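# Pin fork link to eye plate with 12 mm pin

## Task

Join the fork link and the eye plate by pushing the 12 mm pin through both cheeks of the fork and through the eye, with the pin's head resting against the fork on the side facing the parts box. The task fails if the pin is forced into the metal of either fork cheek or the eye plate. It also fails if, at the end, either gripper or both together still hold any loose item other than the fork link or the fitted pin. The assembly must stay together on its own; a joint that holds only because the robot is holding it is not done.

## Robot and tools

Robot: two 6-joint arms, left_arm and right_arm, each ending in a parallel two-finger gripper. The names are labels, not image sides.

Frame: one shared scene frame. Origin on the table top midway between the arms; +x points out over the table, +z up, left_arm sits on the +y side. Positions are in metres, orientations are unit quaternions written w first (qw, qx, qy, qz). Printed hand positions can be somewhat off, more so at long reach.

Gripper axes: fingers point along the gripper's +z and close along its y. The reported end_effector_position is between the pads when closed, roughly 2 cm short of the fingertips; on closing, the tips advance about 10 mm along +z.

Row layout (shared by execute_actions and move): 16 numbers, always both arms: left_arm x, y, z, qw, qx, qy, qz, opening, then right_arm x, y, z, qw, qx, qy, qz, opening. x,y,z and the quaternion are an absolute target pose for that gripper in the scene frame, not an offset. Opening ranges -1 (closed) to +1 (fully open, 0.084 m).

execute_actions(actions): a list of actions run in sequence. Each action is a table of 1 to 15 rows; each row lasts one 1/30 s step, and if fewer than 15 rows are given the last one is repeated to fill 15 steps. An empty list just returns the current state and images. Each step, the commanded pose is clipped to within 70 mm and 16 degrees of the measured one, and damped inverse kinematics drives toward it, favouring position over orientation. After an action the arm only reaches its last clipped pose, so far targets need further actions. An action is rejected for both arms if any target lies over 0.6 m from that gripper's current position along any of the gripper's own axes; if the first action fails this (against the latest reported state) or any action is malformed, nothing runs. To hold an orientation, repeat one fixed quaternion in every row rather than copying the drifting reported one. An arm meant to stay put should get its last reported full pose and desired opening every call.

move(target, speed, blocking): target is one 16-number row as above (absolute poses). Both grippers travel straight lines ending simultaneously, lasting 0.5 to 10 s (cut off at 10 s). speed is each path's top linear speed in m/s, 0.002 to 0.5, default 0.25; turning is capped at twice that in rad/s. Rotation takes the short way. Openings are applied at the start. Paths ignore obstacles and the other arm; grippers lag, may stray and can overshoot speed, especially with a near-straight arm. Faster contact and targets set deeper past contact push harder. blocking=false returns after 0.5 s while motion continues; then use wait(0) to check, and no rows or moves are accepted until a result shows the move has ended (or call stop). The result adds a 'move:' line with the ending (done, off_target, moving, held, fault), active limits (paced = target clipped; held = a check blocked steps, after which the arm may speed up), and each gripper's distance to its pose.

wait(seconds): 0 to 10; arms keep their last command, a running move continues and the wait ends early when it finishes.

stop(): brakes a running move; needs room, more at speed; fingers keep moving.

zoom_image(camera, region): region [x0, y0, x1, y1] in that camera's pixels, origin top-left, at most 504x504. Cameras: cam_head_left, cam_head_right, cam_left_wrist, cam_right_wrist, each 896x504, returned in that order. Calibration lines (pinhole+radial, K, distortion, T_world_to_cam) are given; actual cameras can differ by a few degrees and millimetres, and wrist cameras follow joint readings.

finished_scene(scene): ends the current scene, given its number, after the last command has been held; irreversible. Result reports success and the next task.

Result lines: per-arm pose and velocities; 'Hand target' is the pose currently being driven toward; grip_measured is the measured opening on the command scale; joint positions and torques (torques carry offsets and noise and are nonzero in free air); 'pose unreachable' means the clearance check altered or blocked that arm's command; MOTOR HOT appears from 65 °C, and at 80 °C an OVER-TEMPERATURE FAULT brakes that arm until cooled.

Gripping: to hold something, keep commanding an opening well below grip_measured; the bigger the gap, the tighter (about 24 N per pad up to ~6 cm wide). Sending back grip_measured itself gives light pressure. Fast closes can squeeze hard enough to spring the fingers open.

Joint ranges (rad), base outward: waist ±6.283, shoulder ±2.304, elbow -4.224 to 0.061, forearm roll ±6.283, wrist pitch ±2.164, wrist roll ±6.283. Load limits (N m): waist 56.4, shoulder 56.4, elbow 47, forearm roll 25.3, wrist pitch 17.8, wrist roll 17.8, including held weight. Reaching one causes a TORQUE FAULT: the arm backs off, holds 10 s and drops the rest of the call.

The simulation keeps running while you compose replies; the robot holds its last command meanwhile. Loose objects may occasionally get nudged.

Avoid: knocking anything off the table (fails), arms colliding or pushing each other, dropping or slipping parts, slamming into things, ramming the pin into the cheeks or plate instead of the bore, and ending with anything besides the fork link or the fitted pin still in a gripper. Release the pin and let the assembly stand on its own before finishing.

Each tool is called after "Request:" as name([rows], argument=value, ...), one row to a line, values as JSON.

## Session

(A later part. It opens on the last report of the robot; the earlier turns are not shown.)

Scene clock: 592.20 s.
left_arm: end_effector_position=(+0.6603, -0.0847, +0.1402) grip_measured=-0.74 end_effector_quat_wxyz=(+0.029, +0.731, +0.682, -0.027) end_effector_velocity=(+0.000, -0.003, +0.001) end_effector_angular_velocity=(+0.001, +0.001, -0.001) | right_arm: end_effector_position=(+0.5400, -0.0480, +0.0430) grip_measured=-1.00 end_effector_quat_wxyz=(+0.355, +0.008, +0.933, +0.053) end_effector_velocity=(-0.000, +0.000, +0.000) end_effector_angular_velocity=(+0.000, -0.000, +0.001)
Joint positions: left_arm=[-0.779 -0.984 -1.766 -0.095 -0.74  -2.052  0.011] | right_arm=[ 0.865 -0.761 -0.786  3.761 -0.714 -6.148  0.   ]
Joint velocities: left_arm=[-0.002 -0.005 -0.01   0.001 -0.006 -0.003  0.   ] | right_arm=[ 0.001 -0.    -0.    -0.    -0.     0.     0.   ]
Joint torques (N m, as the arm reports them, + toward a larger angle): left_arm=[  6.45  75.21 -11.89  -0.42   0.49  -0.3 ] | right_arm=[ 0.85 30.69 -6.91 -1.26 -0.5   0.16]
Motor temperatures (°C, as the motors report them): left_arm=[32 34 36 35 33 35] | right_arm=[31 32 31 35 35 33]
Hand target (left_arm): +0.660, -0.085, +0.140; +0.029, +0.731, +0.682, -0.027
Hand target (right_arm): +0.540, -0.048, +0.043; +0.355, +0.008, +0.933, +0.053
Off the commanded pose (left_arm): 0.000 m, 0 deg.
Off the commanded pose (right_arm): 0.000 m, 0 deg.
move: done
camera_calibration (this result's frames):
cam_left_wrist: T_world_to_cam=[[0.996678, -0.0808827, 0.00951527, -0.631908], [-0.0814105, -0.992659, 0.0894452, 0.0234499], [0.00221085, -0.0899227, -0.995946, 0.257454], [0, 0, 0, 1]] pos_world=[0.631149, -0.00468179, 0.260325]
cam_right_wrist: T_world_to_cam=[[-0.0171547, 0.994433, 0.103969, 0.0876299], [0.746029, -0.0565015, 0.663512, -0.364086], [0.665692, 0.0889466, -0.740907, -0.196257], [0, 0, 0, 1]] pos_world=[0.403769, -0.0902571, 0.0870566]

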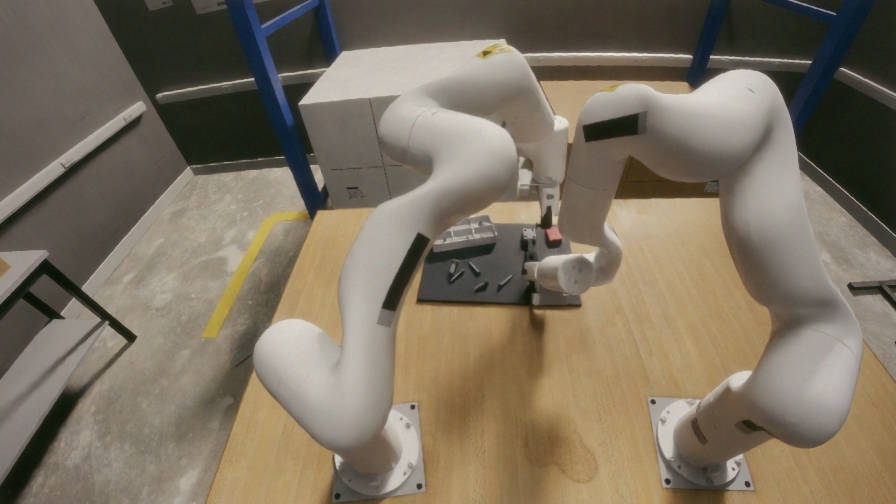

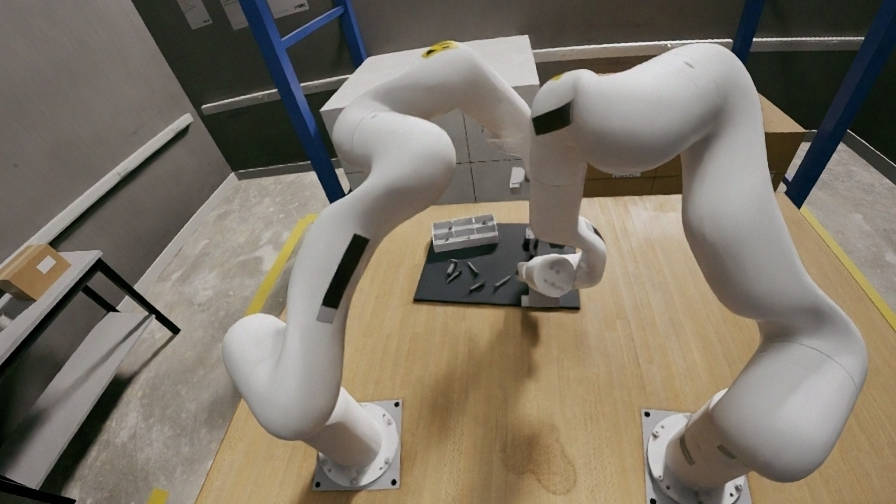

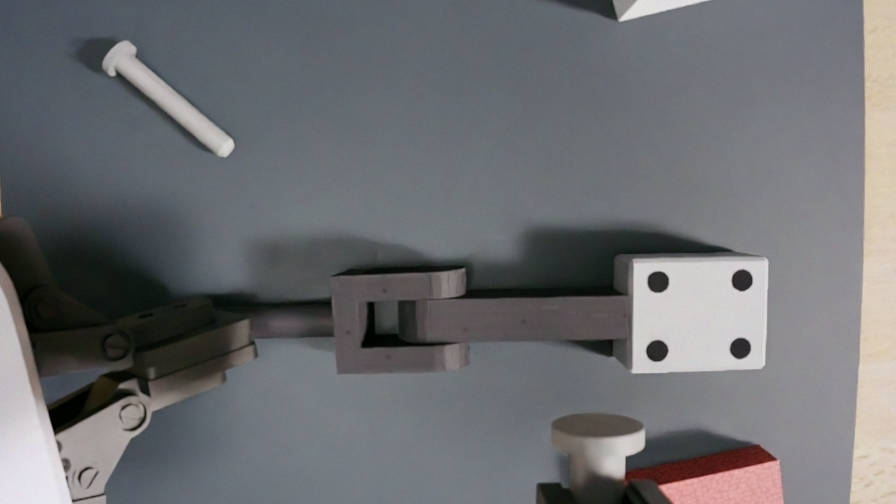

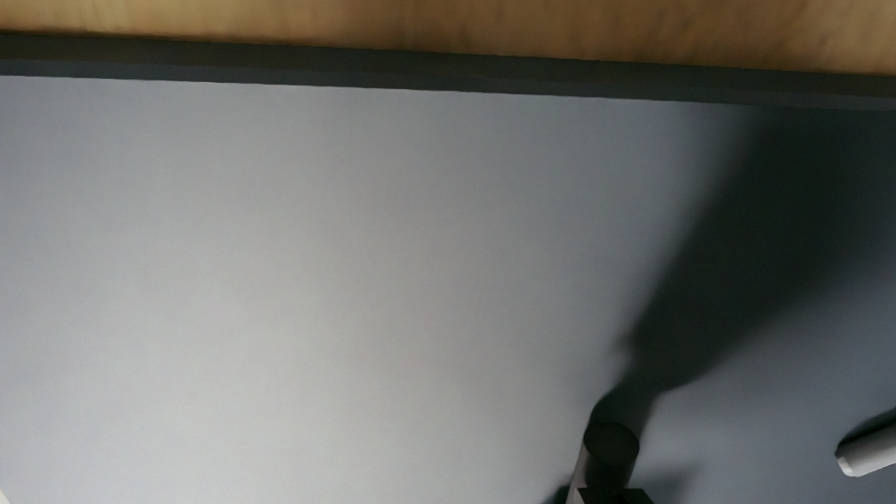

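Request:
move(target=[0.63,0.03,0.14,0.0287,0.7304,0.6815,-0.0268,-1,0.51,-0.15,0.15,0.355,0.008,0.933,0.053,-1], speed=0.2)

Request:
move(target=[0.628,0.02,0.039,0.0287,0.7304,0.6815,-0.0268,-1,0.667,-0.18,0.051,0,0,0.725,0.689,-1], speed=0.2)

Request:
zoom_image(camera="cam_right_wrist", region=[420,250,540,370])

Scene clock: 595.43 s.
left_arm: end_effector_position=(+0.6297, +0.0298, +0.1398) grip_measured=-0.74 end_effector_quat_wxyz=(+0.029, +0.731, +0.682, -0.027) end_effector_velocity=(-0.000, +0.001, +0.001) end_effector_angular_velocity=(-0.001, -0.001, -0.001) | right_arm: end_effector_position=(+0.5101, -0.1493, +0.1499) grip_measured=-1.00 end_effector_quat_wxyz=(+0.355, +0.008, +0.933, +0.053) end_effector_velocity=(-0.000, -0.001, +0.002) end_effector_angular_velocity=(+0.001, -0.000, -0.000)
Joint positions: left_arm=[-0.662 -0.778 -1.402 -0.123 -0.589 -1.903  0.011] | right_arm=[ 0.706 -0.347 -0.494  3.67  -0.603 -6.236  0.   ]
Joint velocities: left_arm=[ 0.001  0.003  0.003 -0.     0.001  0.002 -0.   ] | right_arm=[-0.002  0.007  0.003  0.001  0.004 -0.002  0.   ]
Joint torques (N m, as the arm reports them, + toward a larger angle): left_arm=[  7.06  67.06 -10.4   -0.34   0.42  -0.32] | right_arm=[-0.94 22.72 -9.25 -1.22 -0.26 -0.26]
Motor temperatures (°C, as the motors report them): left_arm=[32 34 36 35 33 35] | right_arm=[31 32 31 35 35 33]
Hand target (left_arm): +0.630, +0.030, +0.140; +0.029, +0.731, +0.682, -0.027
Hand target (right_arm): +0.510, -0.149, +0.150; +0.355, +0.008, +0.933, +0.053
Off the commanded pose (left_arm): 0.000 m, 0 deg.
Off the commanded pose (right_arm): 0.001 m, 0 deg.
move: done
camera_calibration (this result's frames):
cam_left_wrist: T_world_to_cam=[[0.996695, -0.0806223, 0.00999823, -0.592157], [-0.081193, -0.992725, 0.0889056, 0.134639], [0.00275773, -0.0894235, -0.99599, 0.267068], [0, 0, 0, 1]] pos_world=[0.600395, 0.109801, 0.259947]
cam_right_wrist: T_world_to_cam=[[-0.0172989, 0.994343, 0.104802, 0.1767], [0.746512, -0.056885, 0.662936, -0.418629], [0.665147, 0.0897039, -0.741305, -0.0876656], [0, 0, 0, 1]] pos_world=[0.373878, -0.19165, 0.194018]

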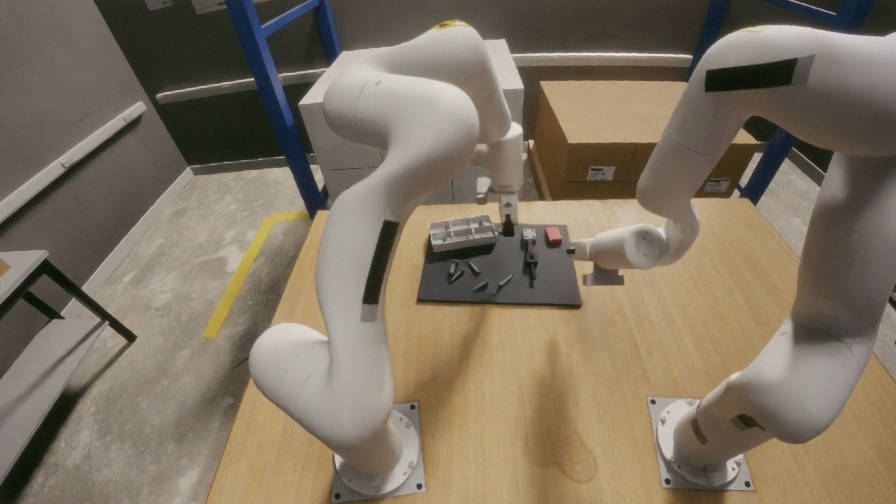

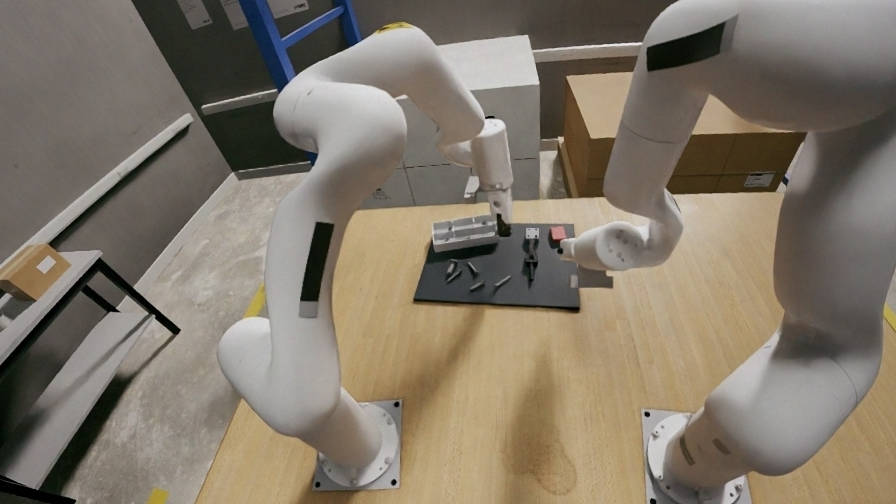

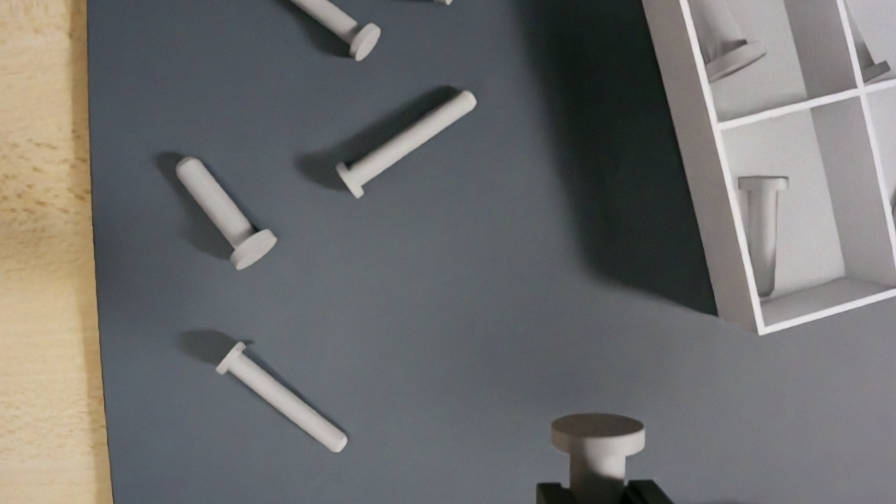

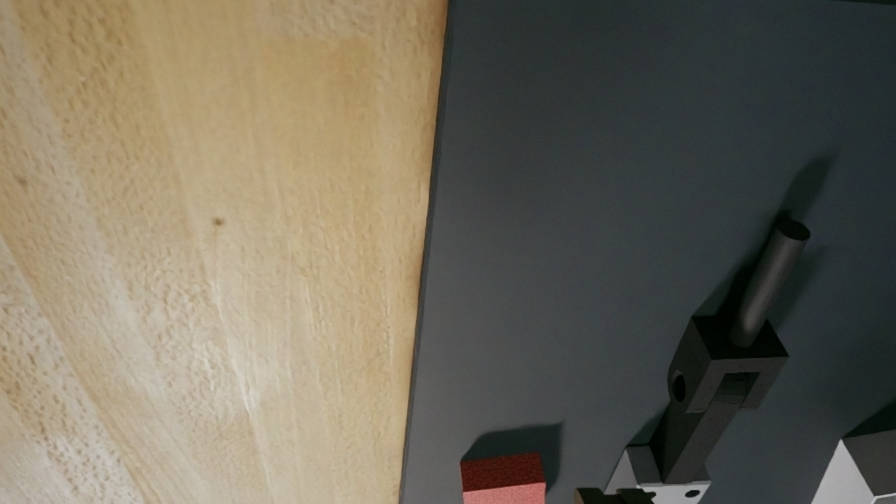

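Scene clock: 599.80 s.
left_arm: end_effector_position=(+0.6282, +0.0200, +0.0392) grip_measured=-0.74 end_effector_quat_wxyz=(+0.029, +0.731, +0.682, -0.027) end_effector_velocity=(+0.000, +0.000, -0.000) end_effector_angular_velocity=(+0.000, +0.000, -0.000) | right_arm: end_effector_position=(+0.6676, -0.1788, +0.0510) grip_measured=-1.00 end_effector_quat_wxyz=(-0.000, -0.000, +0.725, +0.688) end_effector_velocity=(+0.001, +0.000, -0.001) end_effector_angular_velocity=(+0.007, +0.003, +0.004)
Joint positions: left_arm=[-0.676 -0.951 -1.433 -0.157 -0.448 -1.878  0.011] | right_arm=[ 0.022 -1.342 -1.537  1.461 -1.54  -4.518  0.   ]
Joint velocities: left_arm=[ 0.    -0.001 -0.     0.    -0.     0.    -0.   ] | right_arm=[ 0.001 -0.008 -0.011 -0.002 -0.008  0.005  0.   ]
Joint torques (N m, as the arm reports them, + toward a larger angle): left_arm=[ 6.65 71.09 -9.71 -0.65  0.35 -0.19] | right_arm=[ 0.17 42.72 -9.38 -1.3  -0.61 -0.28]
Motor temperatures (°C, as the motors report them): left_arm=[32 34 36 35 33 35] | right_arm=[31 32 31 35 35 33]
Hand target (left_arm): +0.628, +0.020, +0.039; +0.029, +0.731, +0.682, -0.027
Hand target (right_arm): +0.668, -0.179, +0.051; -0.000, -0.000, +0.725, +0.689
Off the commanded pose (left_arm): 0.000 m, 0 deg.
Off the commanded pose (right_arm): 0.001 m, 0 deg.
move: done
camera_calibration (this result's frames):
cam_left_wrist: T_world_to_cam=[[0.996699, -0.0805805, 0.00986498, -0.590529], [-0.0811396, -0.992727, 0.08893, 0.133657], [0.00262722, -0.0894369, -0.995989, 0.166038], [0, 0, 0, 1]] pos_world=[0.598989, 0.0999497, 0.159312]
cam_right_wrist: T_world_to_cam=[[0.0035282, 0.0562294, 0.998412, -0.00814595], [0.999992, -0.00217596, -0.00341123, -0.597755], [0.00198069, 0.998416, -0.0562366, 0.307159], [0, 0, 0, 1]] pos_world=[0.59717, -0.307515, 0.0233675]

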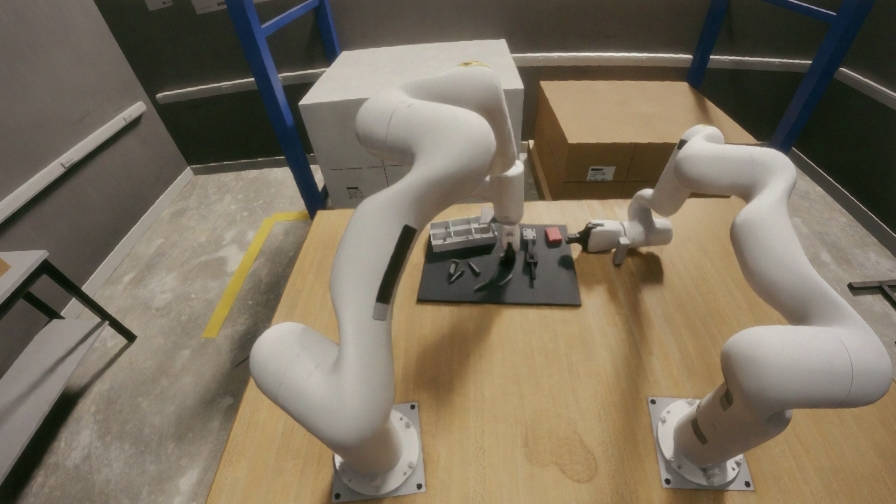

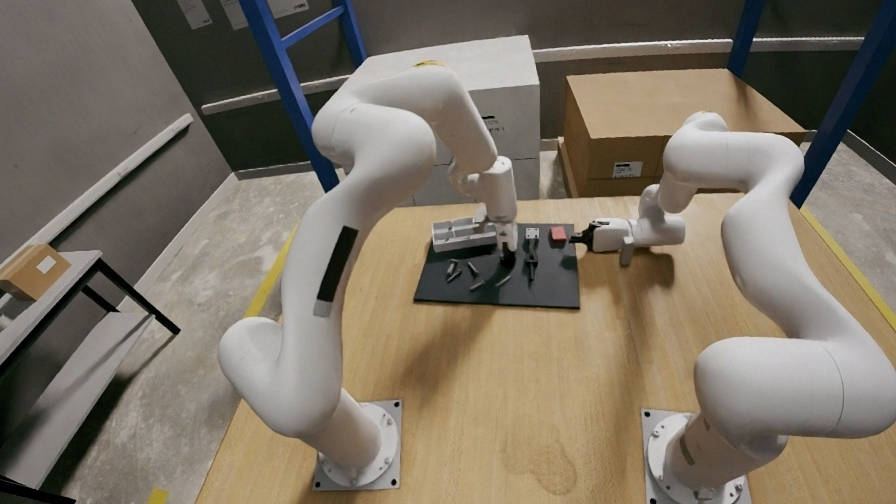

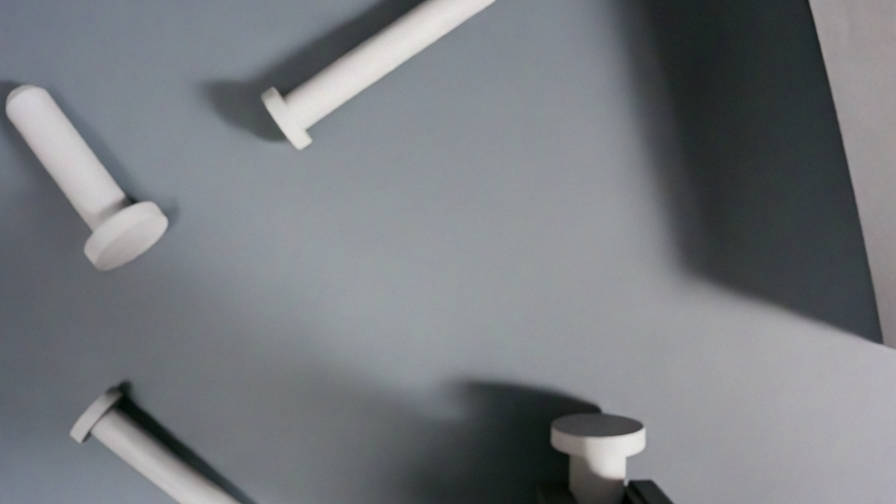

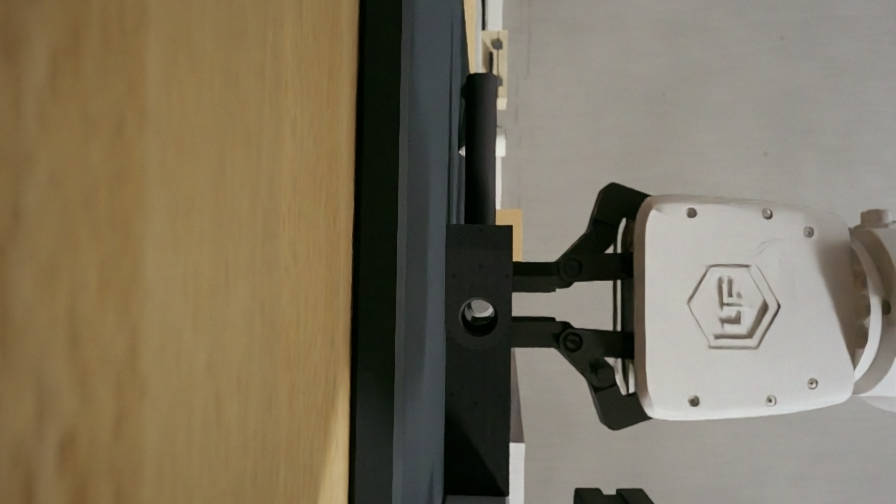

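Region (420, 250, 540, 370) of cam_right_wrist's 896x504 image, scaled by 4.200, with more detail than that image has.

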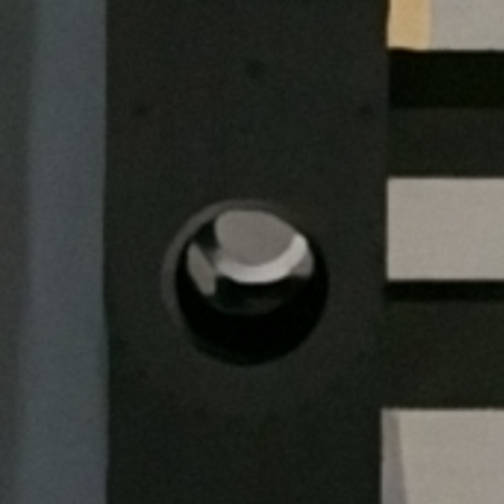

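Request:
move(target=[0.628,0.02,0.039,0.0287,0.7304,0.6815,-0.0268,-1,0.648,-0.086,0.046,0,0,0.725,0.689,-1], speed=0.06)

Request:
zoom_image(camera="cam_head_right", region=[490,210,630,290])

Scene clock: 613.40 s.
left_arm: end_effector_position=(+0.6280, +0.0200, +0.0390) grip_measured=-0.74 end_effector_quat_wxyz=(+0.029, +0.731, +0.682, -0.027) end_effector_velocity=(-0.000, -0.000, -0.000) end_effector_angular_velocity=(+0.000, +0.001, -0.000) | right_arm: end_effector_position=(+0.6712, -0.1689, +0.0487) grip_measured=-1.00 end_effector_quat_wxyz=(+0.021, +0.021, +0.726, +0.687) end_effector_velocity=(+0.000, +0.000, +0.000) end_effector_angular_velocity=(+0.000, -0.001, -0.001)
Joint positions: left_arm=[-0.676 -0.951 -1.433 -0.158 -0.448 -1.877  0.011] | right_arm=[ 0.037 -1.33  -1.497  1.537 -1.522 -4.547  0.   ]
Joint velocities: left_arm=[-0.001 -0.001 -0.    -0.001  0.     0.     0.   ] | right_arm=[ 0.     0.001 -0.     0.001  0.    -0.001  0.   ]
Joint torques (N m, as the arm reports them, + toward a larger angle): left_arm=[ 6.09 70.   -8.93 -0.59  0.36 -0.26] | right_arm=[ -1.66  45.03 -10.15  -1.05  -0.73  -0.12]
Motor temperatures (°C, as the motors report them): left_arm=[32 34 36 35 33 35] | right_arm=[31 32 31 35 35 33]
Hand target (left_arm): +0.628, +0.020, +0.039; +0.029, +0.731, +0.682, -0.027
Hand target (right_arm): +0.671, -0.169, +0.049; +0.021, +0.021, +0.726, +0.687
Off the commanded pose (left_arm): 0.000 m, 0 deg.
Off the commanded pose (right_arm): 0.086 m, 3 deg.
TORQUE FAULT: the external load on joint 1 (waist) of the right arm reached its load limit, and that arm stopped for 10 seconds. That time counts as 18 of the actions that you can send in this scene. A torque fault stops only its own arm. That arm's remaining commands of this call were not run. Joint 1 (waist) of that arm moved back by up to 3 degrees. That arm holds there, with its grip as last carried out, and accepts commands again: back off and push less far. That arm stops again, at the same cost, whenever a joint's load reaches its limit.
move: fault (right_arm)
camera_calibration (this result's frames):
cam_left_wrist: T_world_to_cam=[[0.996687, -0.0807535, 0.00969999, -0.590277], [-0.0812976, -0.992695, 0.0891455, 0.133771], [0.00243032, -0.0896388, -0.995971, 0.165997], [0, 0, 0, 1]] pos_world=[0.598793, 0.100007, 0.159128]
cam_right_wrist: T_world_to_cam=[[0.00567157, 0.0580468, 0.998298, -0.00747507], [0.997991, -0.0633259, -0.00198769, -0.610402], [0.0631027, 0.996303, -0.0582893, 0.255846], [0, 0, 0, 1]] pos_world=[0.593074, -0.293121, 0.0211622]

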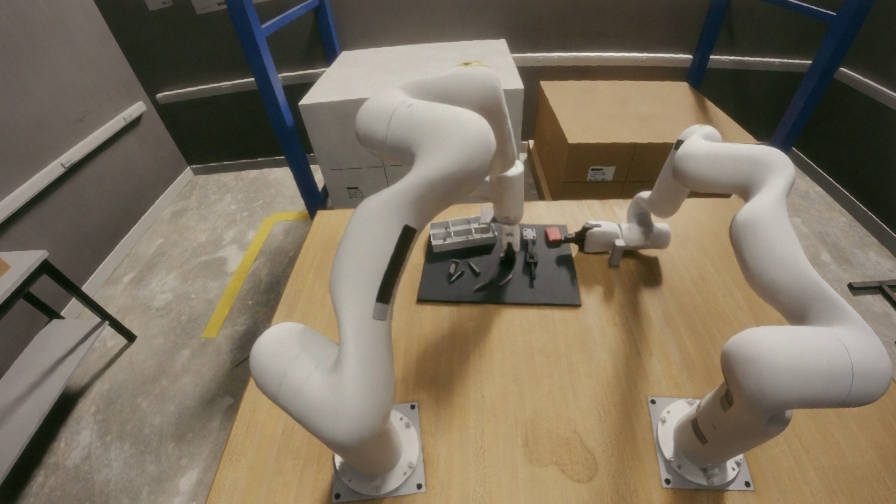

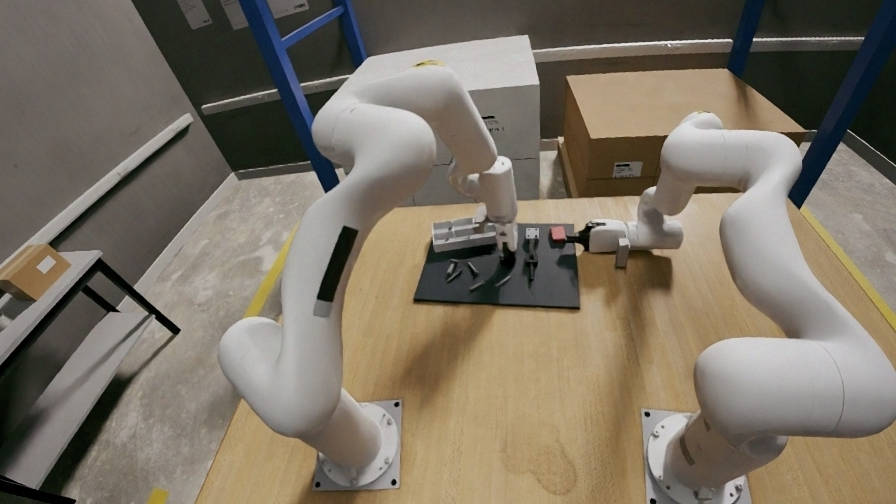

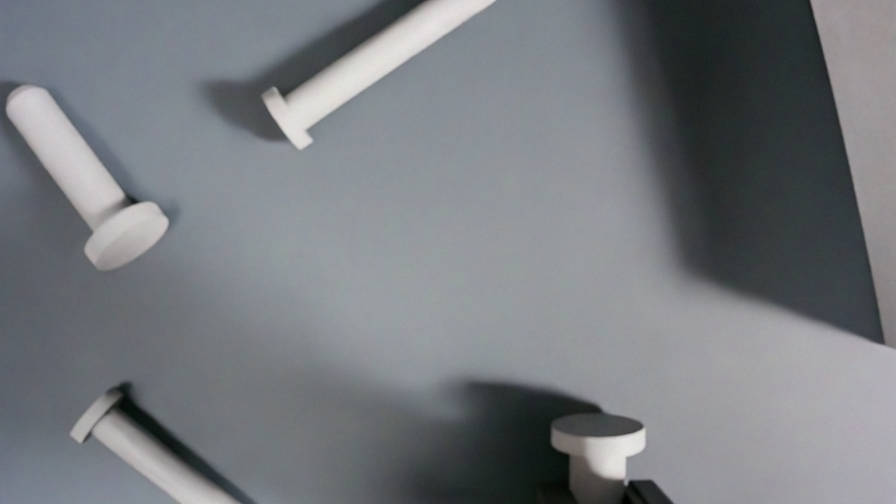

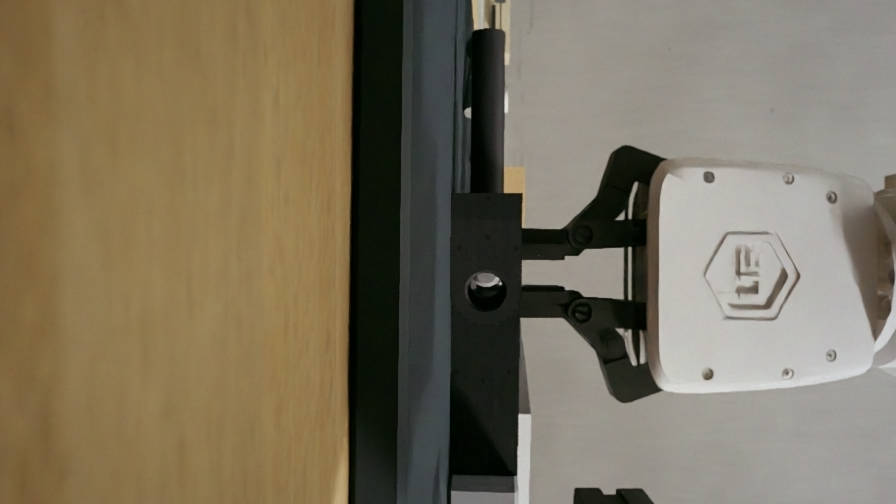

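Region (490, 210, 630, 290) of cam_head_right's 896x504 image, scaled by 3.600, with more detail than that image has; it fills the top 288 rows of this view, and the rest is white.

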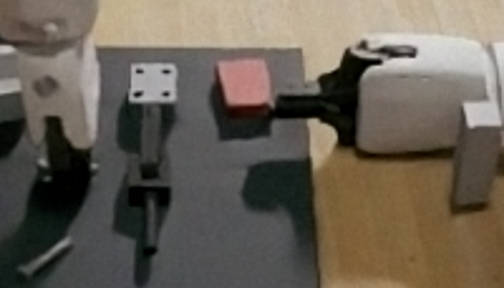

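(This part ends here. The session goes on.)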